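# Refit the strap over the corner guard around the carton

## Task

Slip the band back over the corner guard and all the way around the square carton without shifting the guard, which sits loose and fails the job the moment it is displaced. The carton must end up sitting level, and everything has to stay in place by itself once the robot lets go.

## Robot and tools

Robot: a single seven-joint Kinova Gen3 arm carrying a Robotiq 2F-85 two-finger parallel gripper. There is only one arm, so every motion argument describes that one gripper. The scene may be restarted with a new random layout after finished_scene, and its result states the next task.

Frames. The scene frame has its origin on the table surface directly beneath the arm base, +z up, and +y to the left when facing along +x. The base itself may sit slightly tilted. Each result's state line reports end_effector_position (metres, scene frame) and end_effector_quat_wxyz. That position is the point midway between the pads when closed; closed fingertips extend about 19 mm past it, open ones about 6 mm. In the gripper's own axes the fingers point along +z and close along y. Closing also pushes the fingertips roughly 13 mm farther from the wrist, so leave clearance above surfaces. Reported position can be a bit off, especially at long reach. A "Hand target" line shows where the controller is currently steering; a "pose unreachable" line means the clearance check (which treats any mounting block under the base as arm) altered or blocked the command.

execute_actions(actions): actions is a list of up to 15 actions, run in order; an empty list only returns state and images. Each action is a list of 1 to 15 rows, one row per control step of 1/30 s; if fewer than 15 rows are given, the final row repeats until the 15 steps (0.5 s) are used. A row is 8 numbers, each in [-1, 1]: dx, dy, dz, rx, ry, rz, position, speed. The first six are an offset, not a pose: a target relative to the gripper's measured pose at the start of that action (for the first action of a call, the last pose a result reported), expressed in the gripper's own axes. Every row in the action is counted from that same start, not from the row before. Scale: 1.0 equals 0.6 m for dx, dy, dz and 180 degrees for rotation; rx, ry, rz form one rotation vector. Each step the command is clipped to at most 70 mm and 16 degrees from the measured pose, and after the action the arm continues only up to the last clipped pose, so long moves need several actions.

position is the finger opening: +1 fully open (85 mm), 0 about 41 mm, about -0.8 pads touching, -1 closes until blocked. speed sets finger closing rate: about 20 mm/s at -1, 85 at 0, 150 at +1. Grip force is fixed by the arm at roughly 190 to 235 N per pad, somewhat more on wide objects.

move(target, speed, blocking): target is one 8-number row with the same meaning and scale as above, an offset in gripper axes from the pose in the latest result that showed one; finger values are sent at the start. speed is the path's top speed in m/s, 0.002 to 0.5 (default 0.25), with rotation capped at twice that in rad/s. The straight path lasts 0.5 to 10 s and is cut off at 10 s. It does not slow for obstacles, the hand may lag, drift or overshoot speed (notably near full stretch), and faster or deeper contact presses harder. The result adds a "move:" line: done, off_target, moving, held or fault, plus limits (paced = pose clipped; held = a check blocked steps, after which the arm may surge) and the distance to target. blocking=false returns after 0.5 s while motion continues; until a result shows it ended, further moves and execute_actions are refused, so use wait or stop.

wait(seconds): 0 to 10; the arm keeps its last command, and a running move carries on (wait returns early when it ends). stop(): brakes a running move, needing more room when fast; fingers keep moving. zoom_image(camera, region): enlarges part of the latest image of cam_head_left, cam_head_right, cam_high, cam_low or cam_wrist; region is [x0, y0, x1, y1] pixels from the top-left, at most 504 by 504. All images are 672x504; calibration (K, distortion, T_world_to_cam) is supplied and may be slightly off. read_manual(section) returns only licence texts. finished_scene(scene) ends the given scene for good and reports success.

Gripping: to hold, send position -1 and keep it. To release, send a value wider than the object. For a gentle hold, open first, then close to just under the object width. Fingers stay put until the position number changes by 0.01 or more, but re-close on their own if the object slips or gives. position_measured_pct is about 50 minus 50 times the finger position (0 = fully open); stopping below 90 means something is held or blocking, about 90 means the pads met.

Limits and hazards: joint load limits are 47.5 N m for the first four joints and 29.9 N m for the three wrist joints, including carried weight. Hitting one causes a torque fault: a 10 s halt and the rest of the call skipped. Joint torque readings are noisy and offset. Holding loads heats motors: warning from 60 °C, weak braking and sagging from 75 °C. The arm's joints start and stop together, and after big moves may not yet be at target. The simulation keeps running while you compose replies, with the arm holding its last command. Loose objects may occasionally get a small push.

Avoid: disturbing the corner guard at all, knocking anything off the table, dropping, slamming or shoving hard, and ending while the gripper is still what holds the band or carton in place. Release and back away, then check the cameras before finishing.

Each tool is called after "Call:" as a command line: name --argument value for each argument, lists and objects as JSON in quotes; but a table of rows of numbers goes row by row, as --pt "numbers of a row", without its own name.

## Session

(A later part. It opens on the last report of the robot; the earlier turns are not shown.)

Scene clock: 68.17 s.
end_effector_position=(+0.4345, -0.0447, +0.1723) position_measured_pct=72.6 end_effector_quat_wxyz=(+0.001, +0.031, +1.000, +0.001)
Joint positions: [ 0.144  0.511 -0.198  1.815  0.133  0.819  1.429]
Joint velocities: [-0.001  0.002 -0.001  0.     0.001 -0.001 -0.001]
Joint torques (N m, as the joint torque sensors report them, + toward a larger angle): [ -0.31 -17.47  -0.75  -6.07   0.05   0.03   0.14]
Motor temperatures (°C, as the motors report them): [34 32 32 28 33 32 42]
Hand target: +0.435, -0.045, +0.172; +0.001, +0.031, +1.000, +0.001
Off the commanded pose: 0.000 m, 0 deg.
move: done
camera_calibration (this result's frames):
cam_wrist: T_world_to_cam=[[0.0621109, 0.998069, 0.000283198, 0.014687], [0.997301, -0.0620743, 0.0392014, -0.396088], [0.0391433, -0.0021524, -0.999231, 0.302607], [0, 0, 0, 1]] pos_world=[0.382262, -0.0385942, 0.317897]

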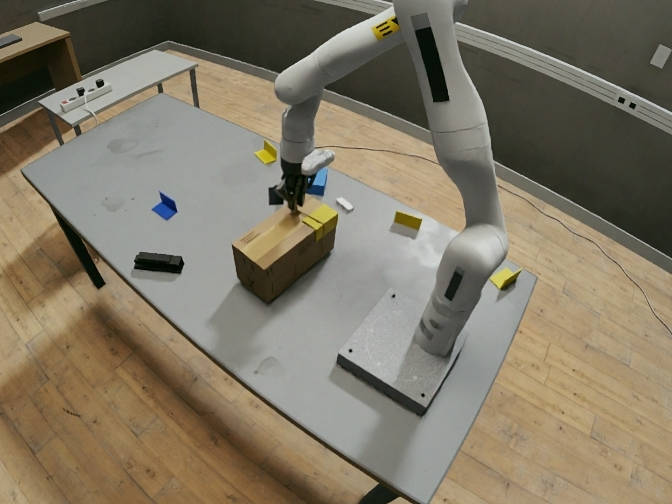

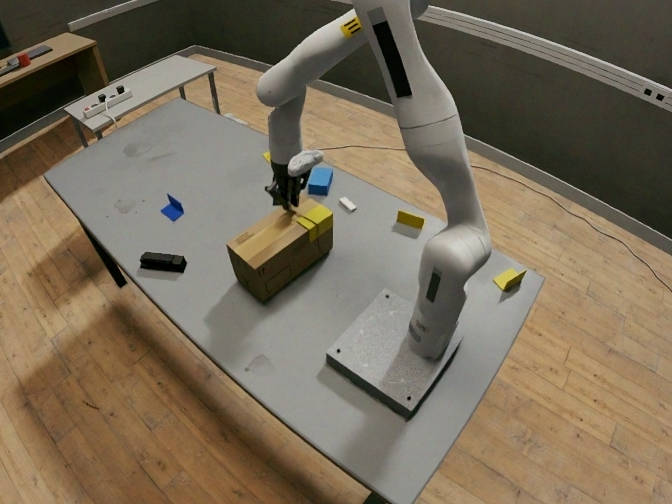

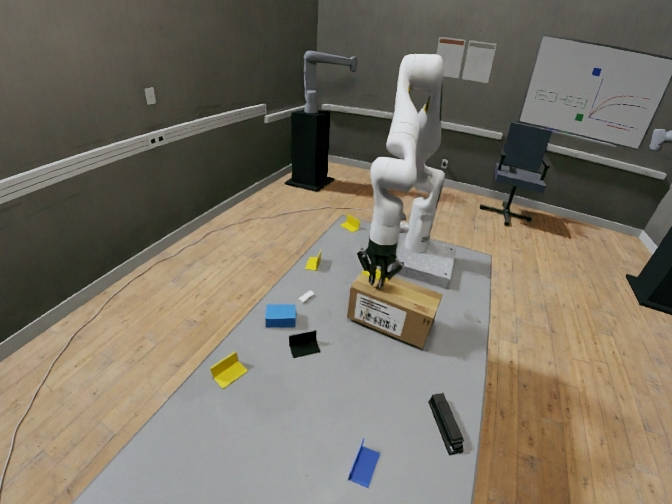

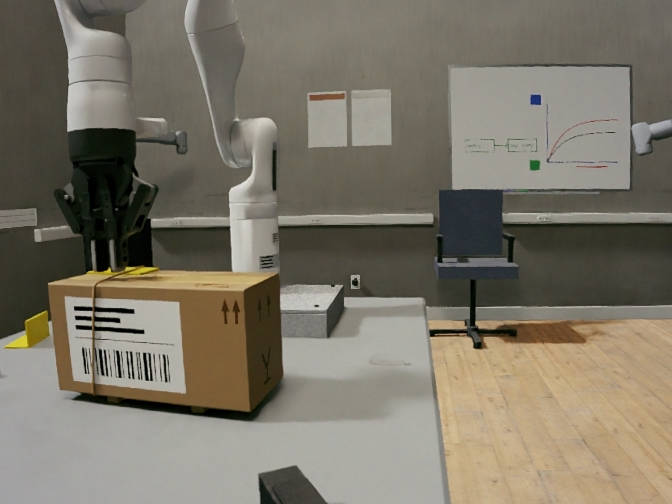

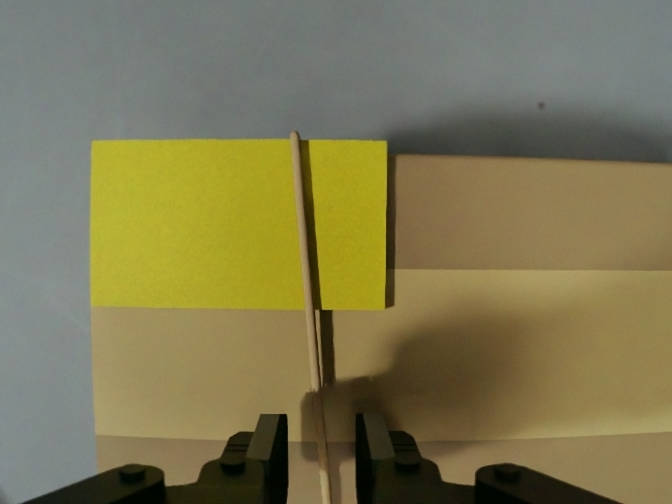

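Call:
move --target '[0,0.001,0.013,0,0,0,-0.6,0]' --speed 0.015

Call:
zoom_image --camera "cam_low" --region '[60,230,160,305]'

Scene clock: 71.83 s.
end_effector_position=(+0.4346, -0.0441, +0.1645) position_measured_pct=80.2 end_effector_quat_wxyz=(+0.001, +0.031, +1.000, +0.001)
Joint positions: [ 0.141  0.524 -0.196  1.824  0.137  0.797  1.424]
Joint velocities: [-0.     0.001  0.001 -0.001 -0.    -0.    -0.   ]
Joint torques (N m, as the joint torque sensors report them, + toward a larger angle): [ -0.34 -18.03  -1.02  -5.76  -0.1    0.19   0.12]
Motor temperatures (°C, as the motors report them): [34 33 31 28 33 32 42]
Hand target: +0.435, -0.044, +0.164; +0.001, +0.031, +1.000, +0.001
Off the commanded pose: 0.000 m, 0 deg.
move: done
camera_calibration (this result's frames):
cam_wrist: T_world_to_cam=[[0.062128, 0.998068, 0.000313021, 0.0140644], [0.997295, -0.0620922, 0.0393364, -0.395864], [0.0392798, -0.00213171, -0.999226, 0.294807], [0, 0, 0, 1]] pos_world=[0.38234, -0.0379888, 0.310146]

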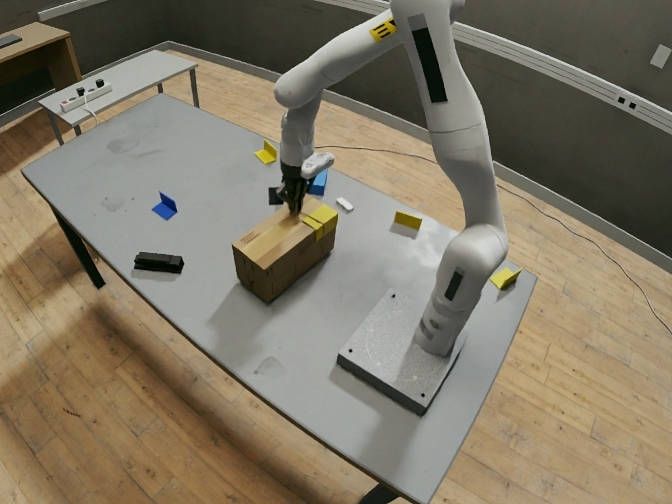

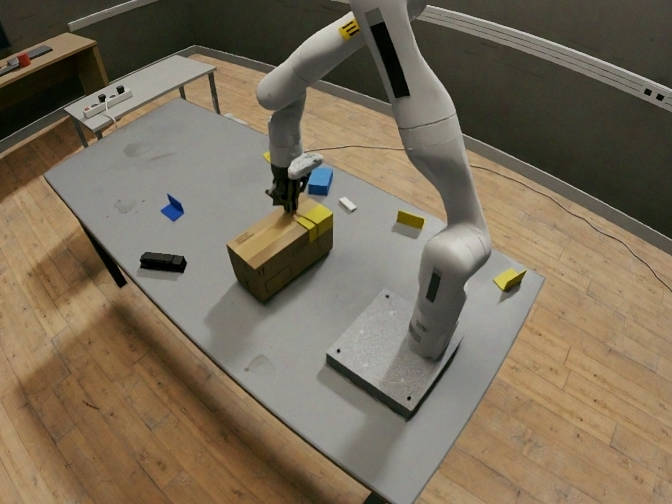

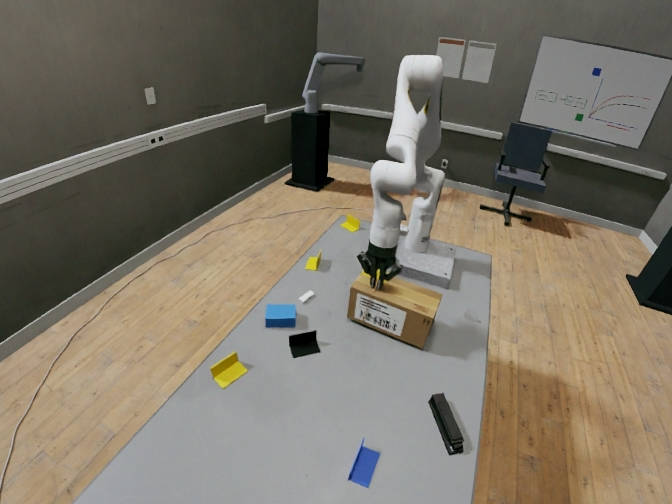

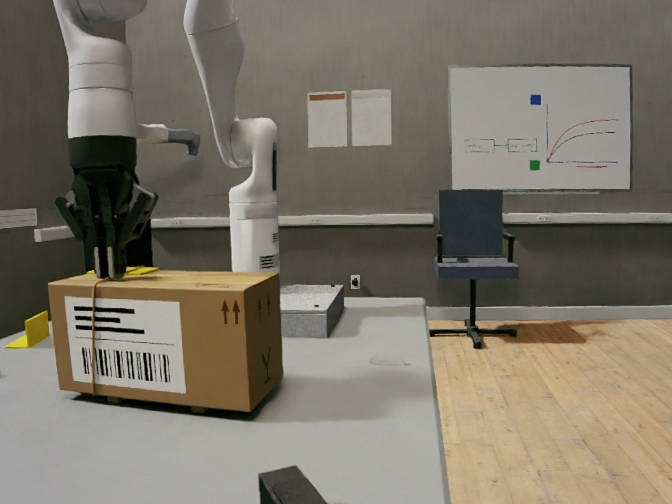

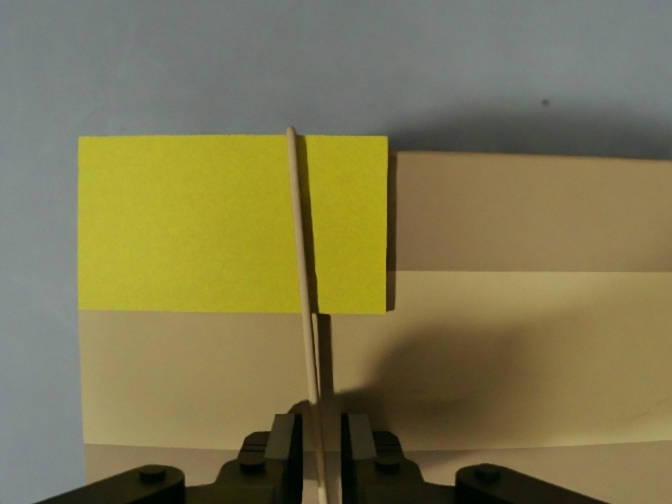

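Region (60, 230, 160, 305) of cam_low's 672x504 image, scaled by 5.040, with more detail than that image has; it fills the top 378 rows of this view, and the rest is white.

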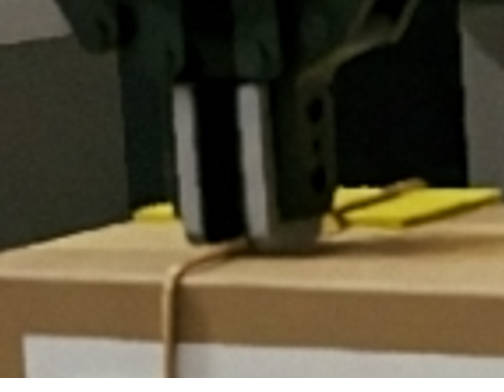

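Call:
move --target '[0,0,0.002,0,0,0,-0.6,0]' --speed 0.005

Call:
move --target '[0,0,0,0,0,0,-1,-1]' --speed 0.01

Call:
move --target '[-0.012,-0.004,-0.013,0,0,0,-1,-1]' --speed 0.02

Call:
move --target '[0,-0.024,0,0,0,0,-1,-1]' --speed 0.02

Call:
zoom_image --camera "cam_low" --region '[30,220,310,430]'

Scene clock: 76.40 s.
end_effector_position=(+0.4346, -0.0441, +0.1634) position_measured_pct=80.2 end_effector_quat_wxyz=(+0.001, +0.031, +1.000, +0.001)
Joint positions: [ 0.14   0.526 -0.195  1.825  0.137  0.794  1.424]
Joint velocities: [-0.001 -0.     0.    -0.001  0.     0.    -0.   ]
Joint torques (N m, as the joint torque sensors report them, + toward a larger angle): [ -0.18 -17.37  -0.96  -5.75  -0.03   0.14   0.17]
Motor temperatures (°C, as the motors report them): [34 33 31 28 33 32 42]
Hand target: +0.435, -0.044, +0.163; +0.001, +0.031, +1.000, +0.001
Off the commanded pose: 0.000 m, 0 deg.
move: done
camera_calibration (this result's frames):
cam_wrist: T_world_to_cam=[[0.0621287, 0.998068, 0.000317444, 0.0140609], [0.997294, -0.062093, 0.0393593, -0.395831], [0.039303, -0.00212876, -0.999225, 0.293606], [0, 0, 0, 1]] pos_world=[0.382347, -0.037987, 0.308954]

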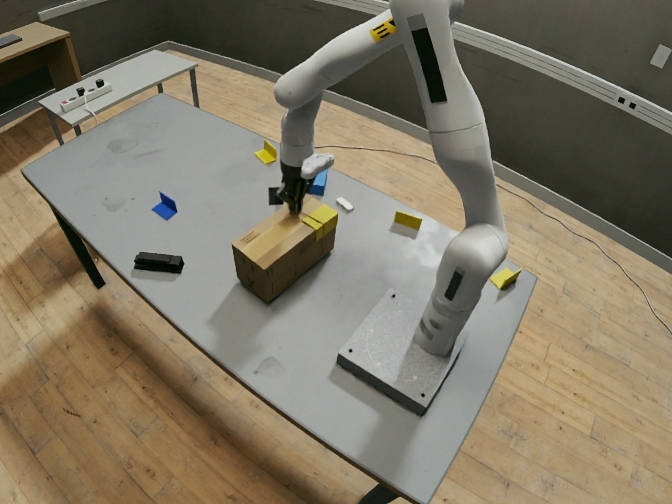

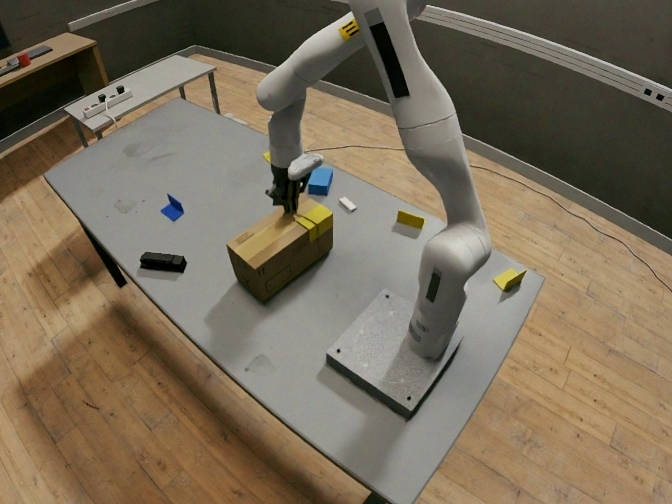

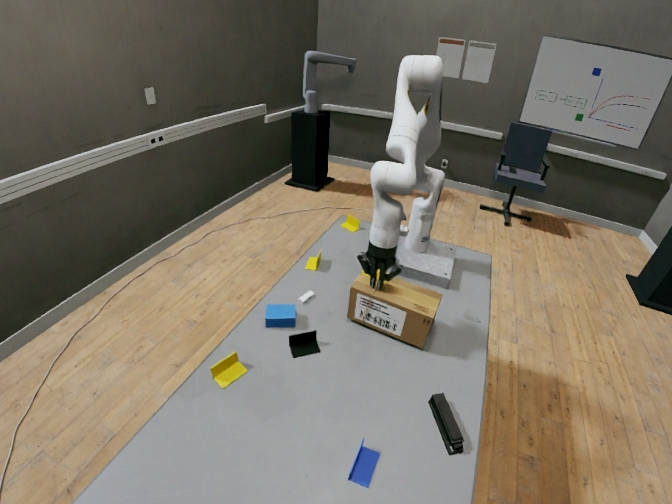

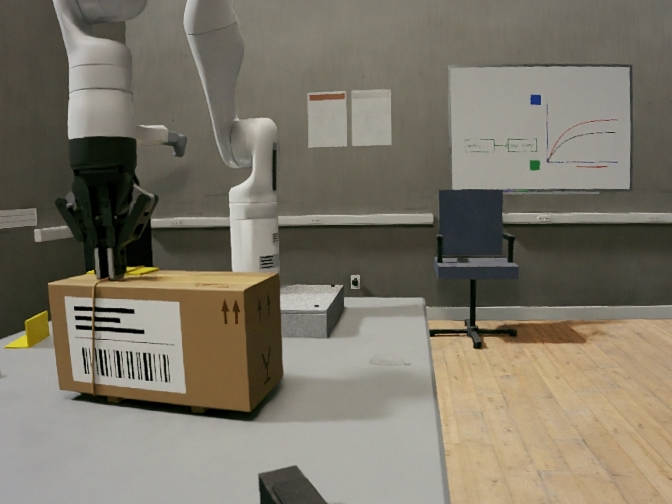

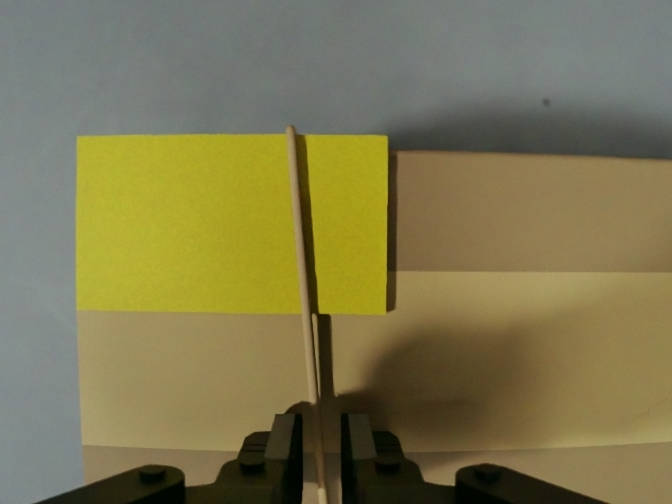

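Scene clock: 77.50 s.
end_effector_position=(+0.4347, -0.0441, +0.1634) position_measured_pct=91.7 end_effector_quat_wxyz=(+0.001, +0.031, +1.000, +0.001)
Joint positions: [ 0.14   0.526 -0.195  1.825  0.138  0.794  1.424]
Joint velocities: [-0.    -0.    -0.001 -0.001 -0.     0.     0.   ]
Joint torques (N m, as the joint torque sensors report them, + toward a larger angle): [ -0.14 -17.21  -0.75  -5.62   0.04   0.26   0.3 ]
Motor temperatures (°C, as the motors report them): [34 33 31 28 33 32 42]
Hand target: +0.435, -0.044, +0.163; +0.001, +0.031, +1.000, +0.001
Off the commanded pose: 0.000 m, 0 deg.
move: done
camera_calibration (this result's frames):
cam_wrist: T_world_to_cam=[[0.0621273, 0.998068, 0.000308415, 0.0140682], [0.997292, -0.0620912, 0.0394041, -0.395853], [0.0393471, -0.00214049, -0.999223, 0.293599], [0, 0, 0, 1]] pos_world=[0.382355, -0.0379916, 0.308965]

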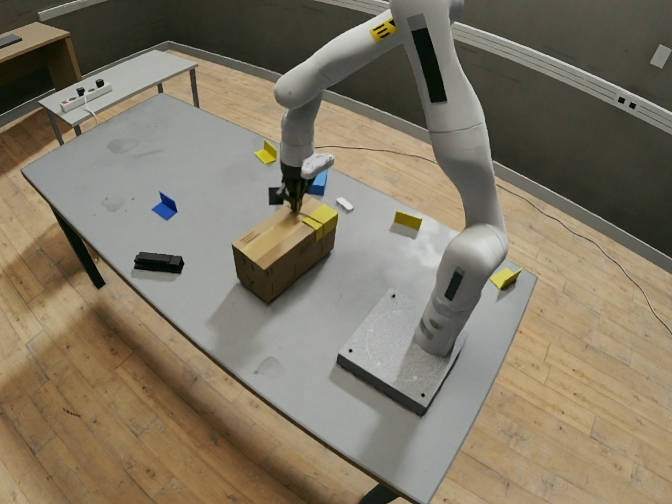

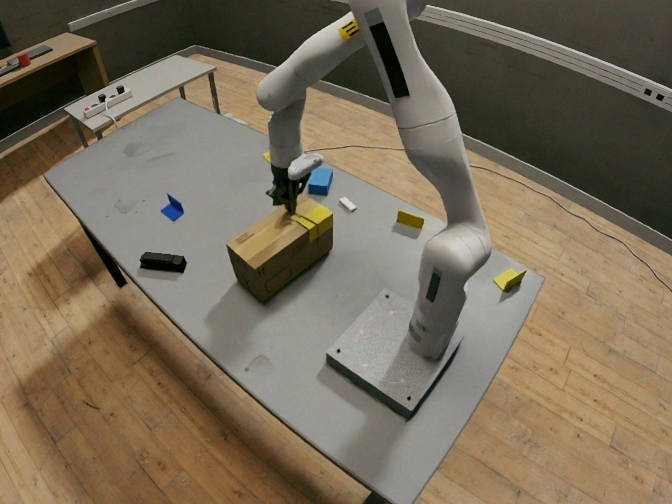

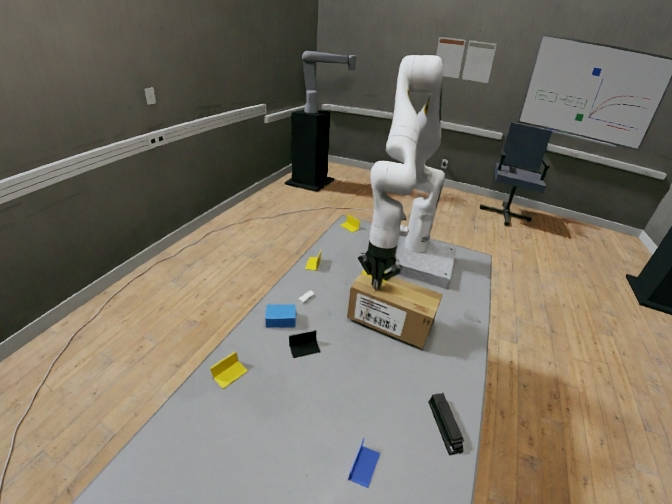

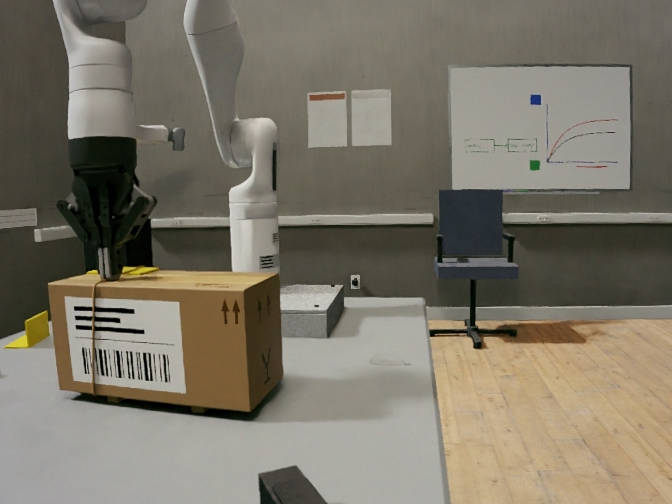

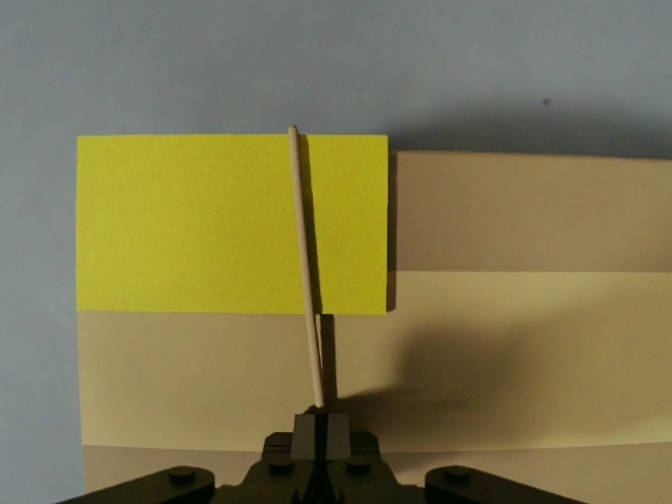

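Scene clock: 78.27 s.
end_effector_position=(+0.4412, -0.0469, +0.1709) position_measured_pct=91.7 end_effector_quat_wxyz=(+0.001, +0.031, +1.000, +0.001)
Joint positions: [ 0.146  0.526 -0.196  1.792  0.134  0.828  1.434]
Joint velocities: [ 0.     0.    -0.    -0.001  0.     0.001  0.001]
Joint torques (N m, as the joint torque sensors report them, + toward a larger angle): [ -0.01 -18.24  -0.97  -6.43   0.05  -0.26   0.08]
Motor temperatures (°C, as the motors report them): [34 33 31 28 33 32 42]
Hand target: +0.442, -0.047, +0.171; +0.001, +0.031, +1.000, +0.001
Off the commanded pose: 0.001 m, 0 deg.
move: done
camera_calibration (this result's frames):
cam_wrist: T_world_to_cam=[[0.0620619, 0.998072, 0.00029227, 0.016506], [0.997346, -0.0620279, 0.0381153, -0.402612], [0.0380599, -0.00207401, -0.999273, 0.301446], [0, 0, 0, 1]] pos_world=[0.389046, -0.0408222, 0.316568]

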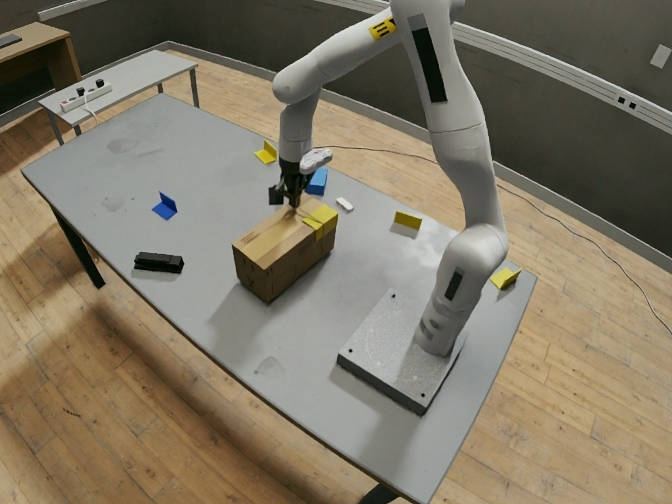

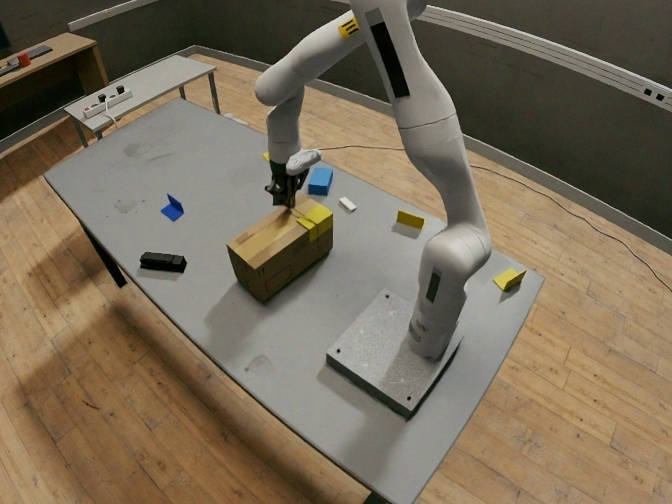

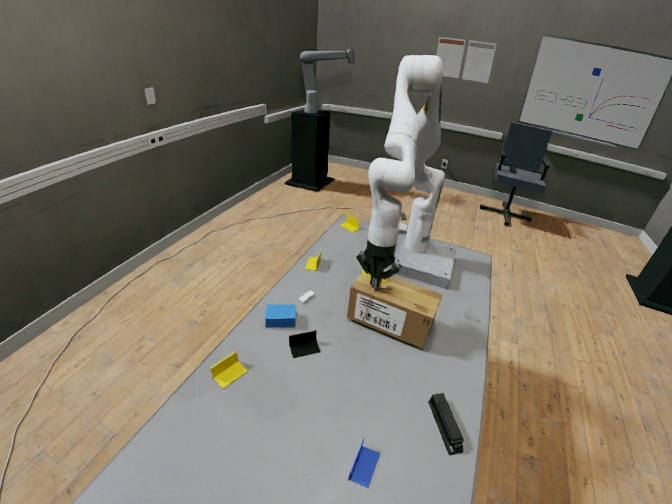

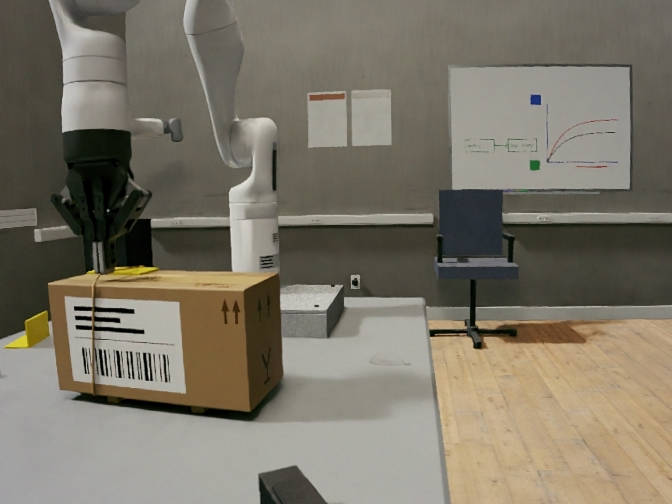

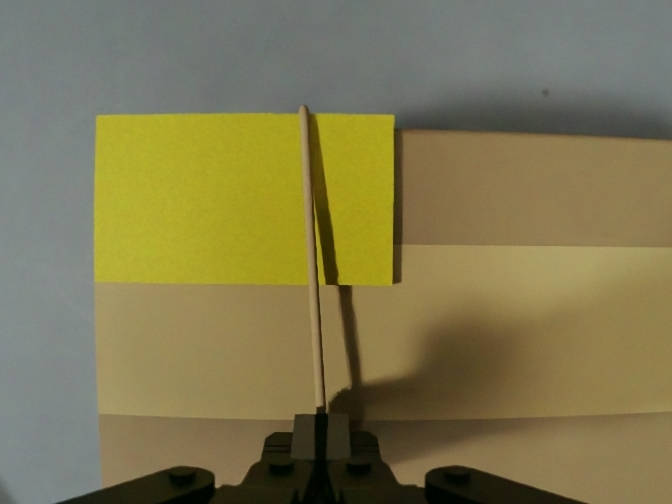

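Scene clock: 79.20 s.
end_effector_position=(+0.4400, -0.0605, +0.1706) position_measured_pct=91.7 end_effector_quat_wxyz=(+0.000, +0.031, +1.000, +0.001)
Joint positions: [ 0.177  0.528 -0.196  1.79   0.132  0.829  1.467]
Joint velocities: [ 0.001 -0.001  0.001 -0.001 -0.002 -0.     0.002]
Joint torques (N m, as the joint torque sensors report them, + toward a larger angle): [  0.39 -18.25  -0.04  -6.06   0.28   0.19   0.08]
Motor temperatures (°C, as the motors report them): [34 33 31 28 33 32 42]
Hand target: +0.440, -0.061, +0.171; +0.001, +0.031, +1.000, +0.001
Off the commanded pose: 0.001 m, 0 deg.
move: done
camera_calibration (this result's frames):
cam_wrist: T_world_to_cam=[[0.0610249, 0.998136, 0.000992017, 0.0304737], [0.997438, -0.0610193, 0.037338, -0.402183], [0.0373289, -0.00128907, -0.999302, 0.301528], [0, 0, 0, 1]] pos_world=[0.388038, -0.0545692, 0.316304]

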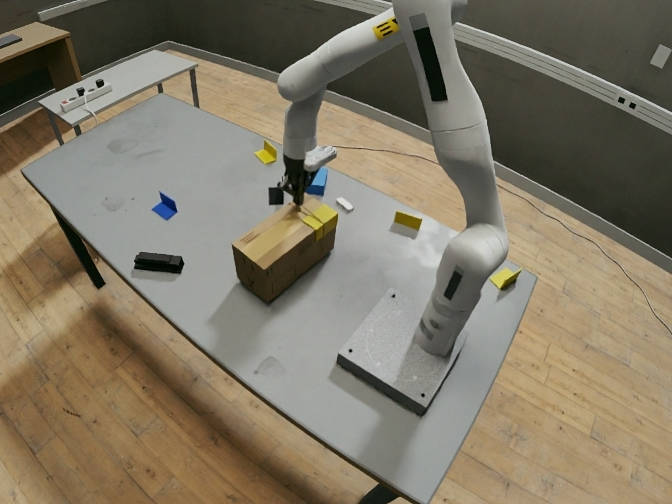

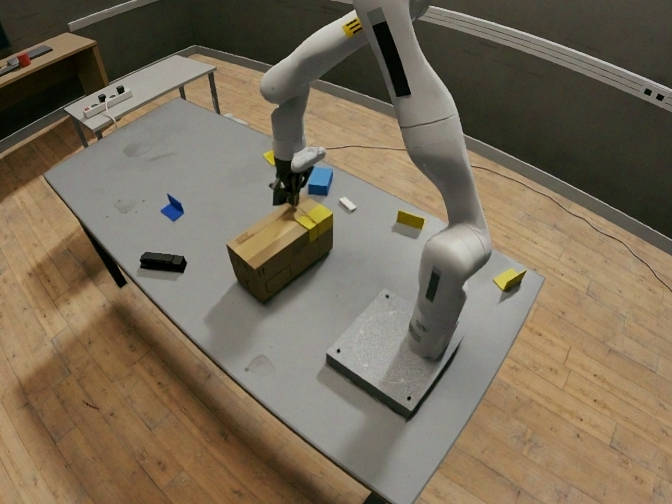

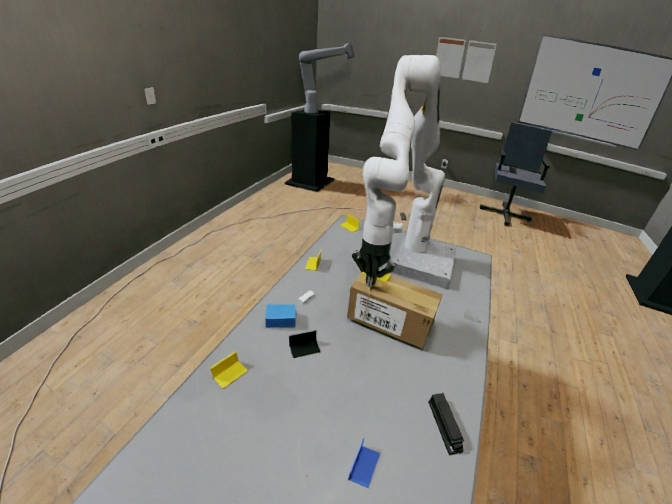

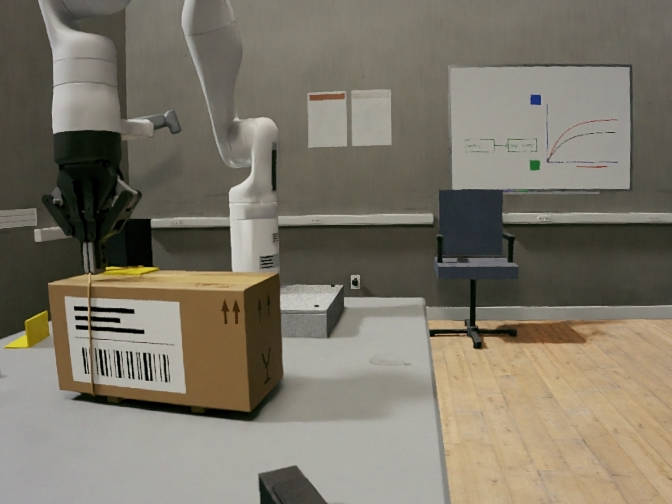

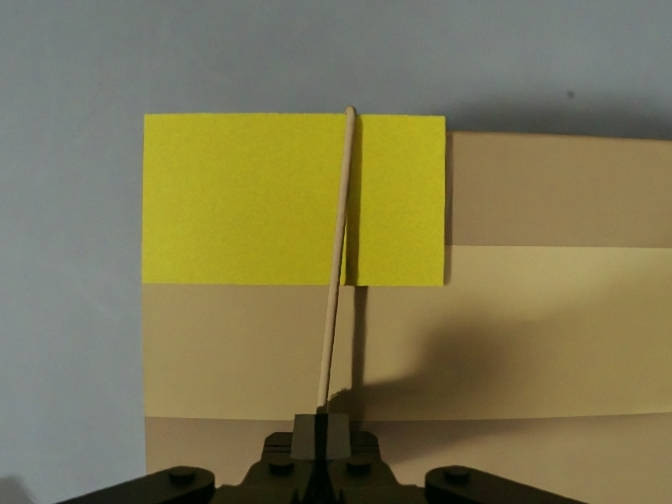

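Region (30, 220, 310, 430) of cam_low's 672x504 image, scaled by 1.800, with more detail than that image has; it fills the top 378 rows of this view, and the rest is white.

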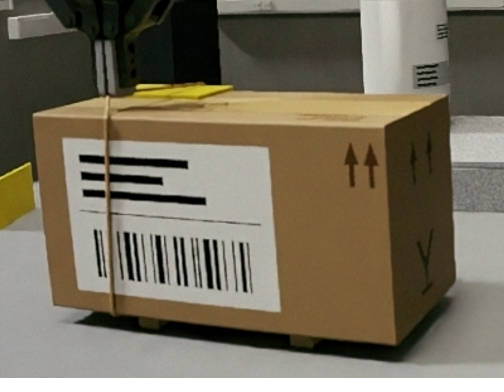

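Call:
move --target '[0,-0.012,0,0,0,0,-1,-1]' --speed 0.02

Call:
zoom_image --camera "cam_low" --region '[30,220,310,430]'

Scene clock: 81.43 s.
end_effector_position=(+0.4396, -0.0666, +0.1703) position_measured_pct=91.7 end_effector_quat_wxyz=(+0.000, +0.030, +1.000, +0.002)
Joint positions: [ 0.191  0.529 -0.196  1.788  0.131  0.83   1.485]
Joint velocities: [ 0.001  0.001  0.001 -0.001 -0.002 -0.002  0.002]
Joint torques (N m, as the joint torque sensors report them, + toward a larger angle): [  0.75 -18.09  -0.25  -6.13   0.16   0.07   0.11]
Motor temperatures (°C, as the motors report them): [34 33 31 28 33 32 42]
Hand target: +0.440, -0.068, +0.171; +0.000, +0.031, +1.000, +0.001
Off the commanded pose: 0.001 m, 0 deg.
move: done
camera_calibration (this result's frames):
cam_wrist: T_world_to_cam=[[0.0596356, 0.998218, 0.00209547, 0.0369996], [0.997538, -0.0596723, 0.0368348, -0.401942], [0.0368942, -0.000106351, -0.999319, 0.301535], [0, 0, 0, 1]] pos_world=[0.387621, -0.0608864, 0.316057]

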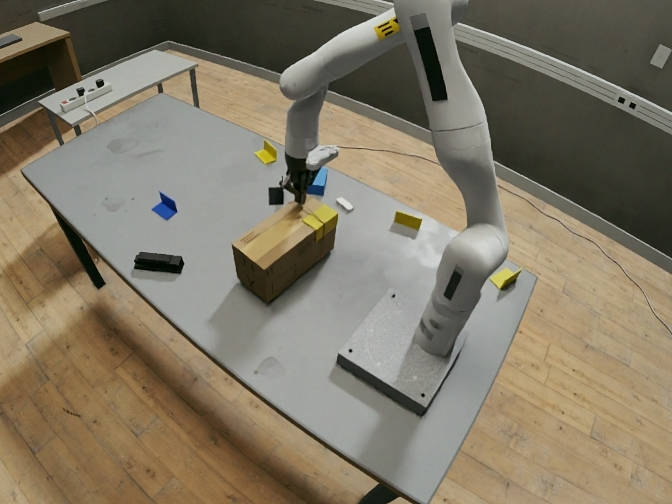

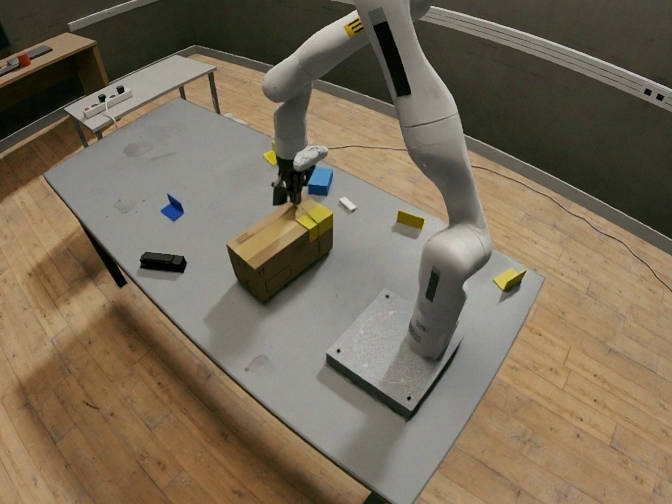

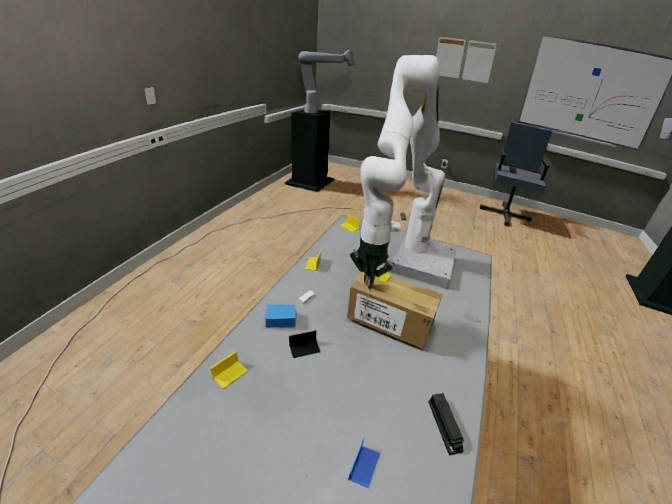

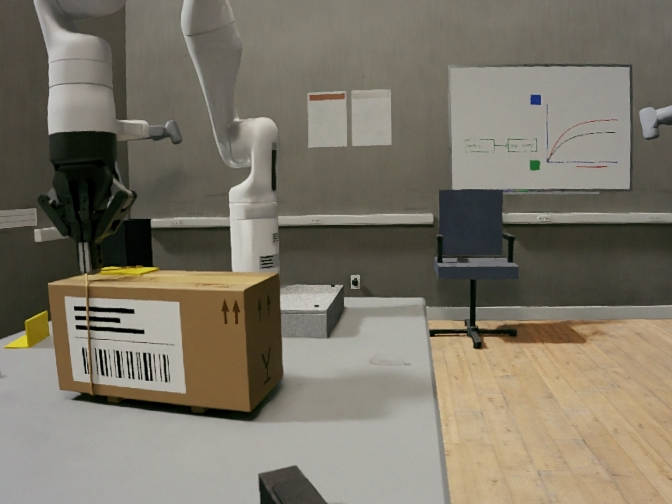

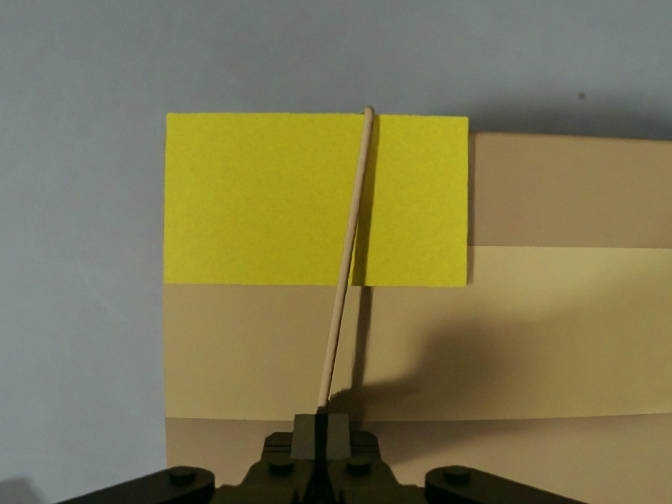

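Region (30, 220, 310, 430) of cam_low's 672x504 image, scaled by 1.800, with more detail than that image has; it fills the top 378 rows of this view, and the rest is white.

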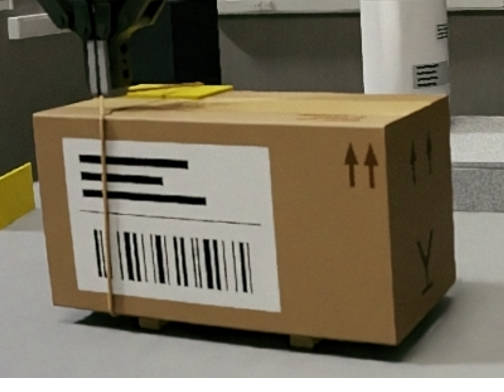

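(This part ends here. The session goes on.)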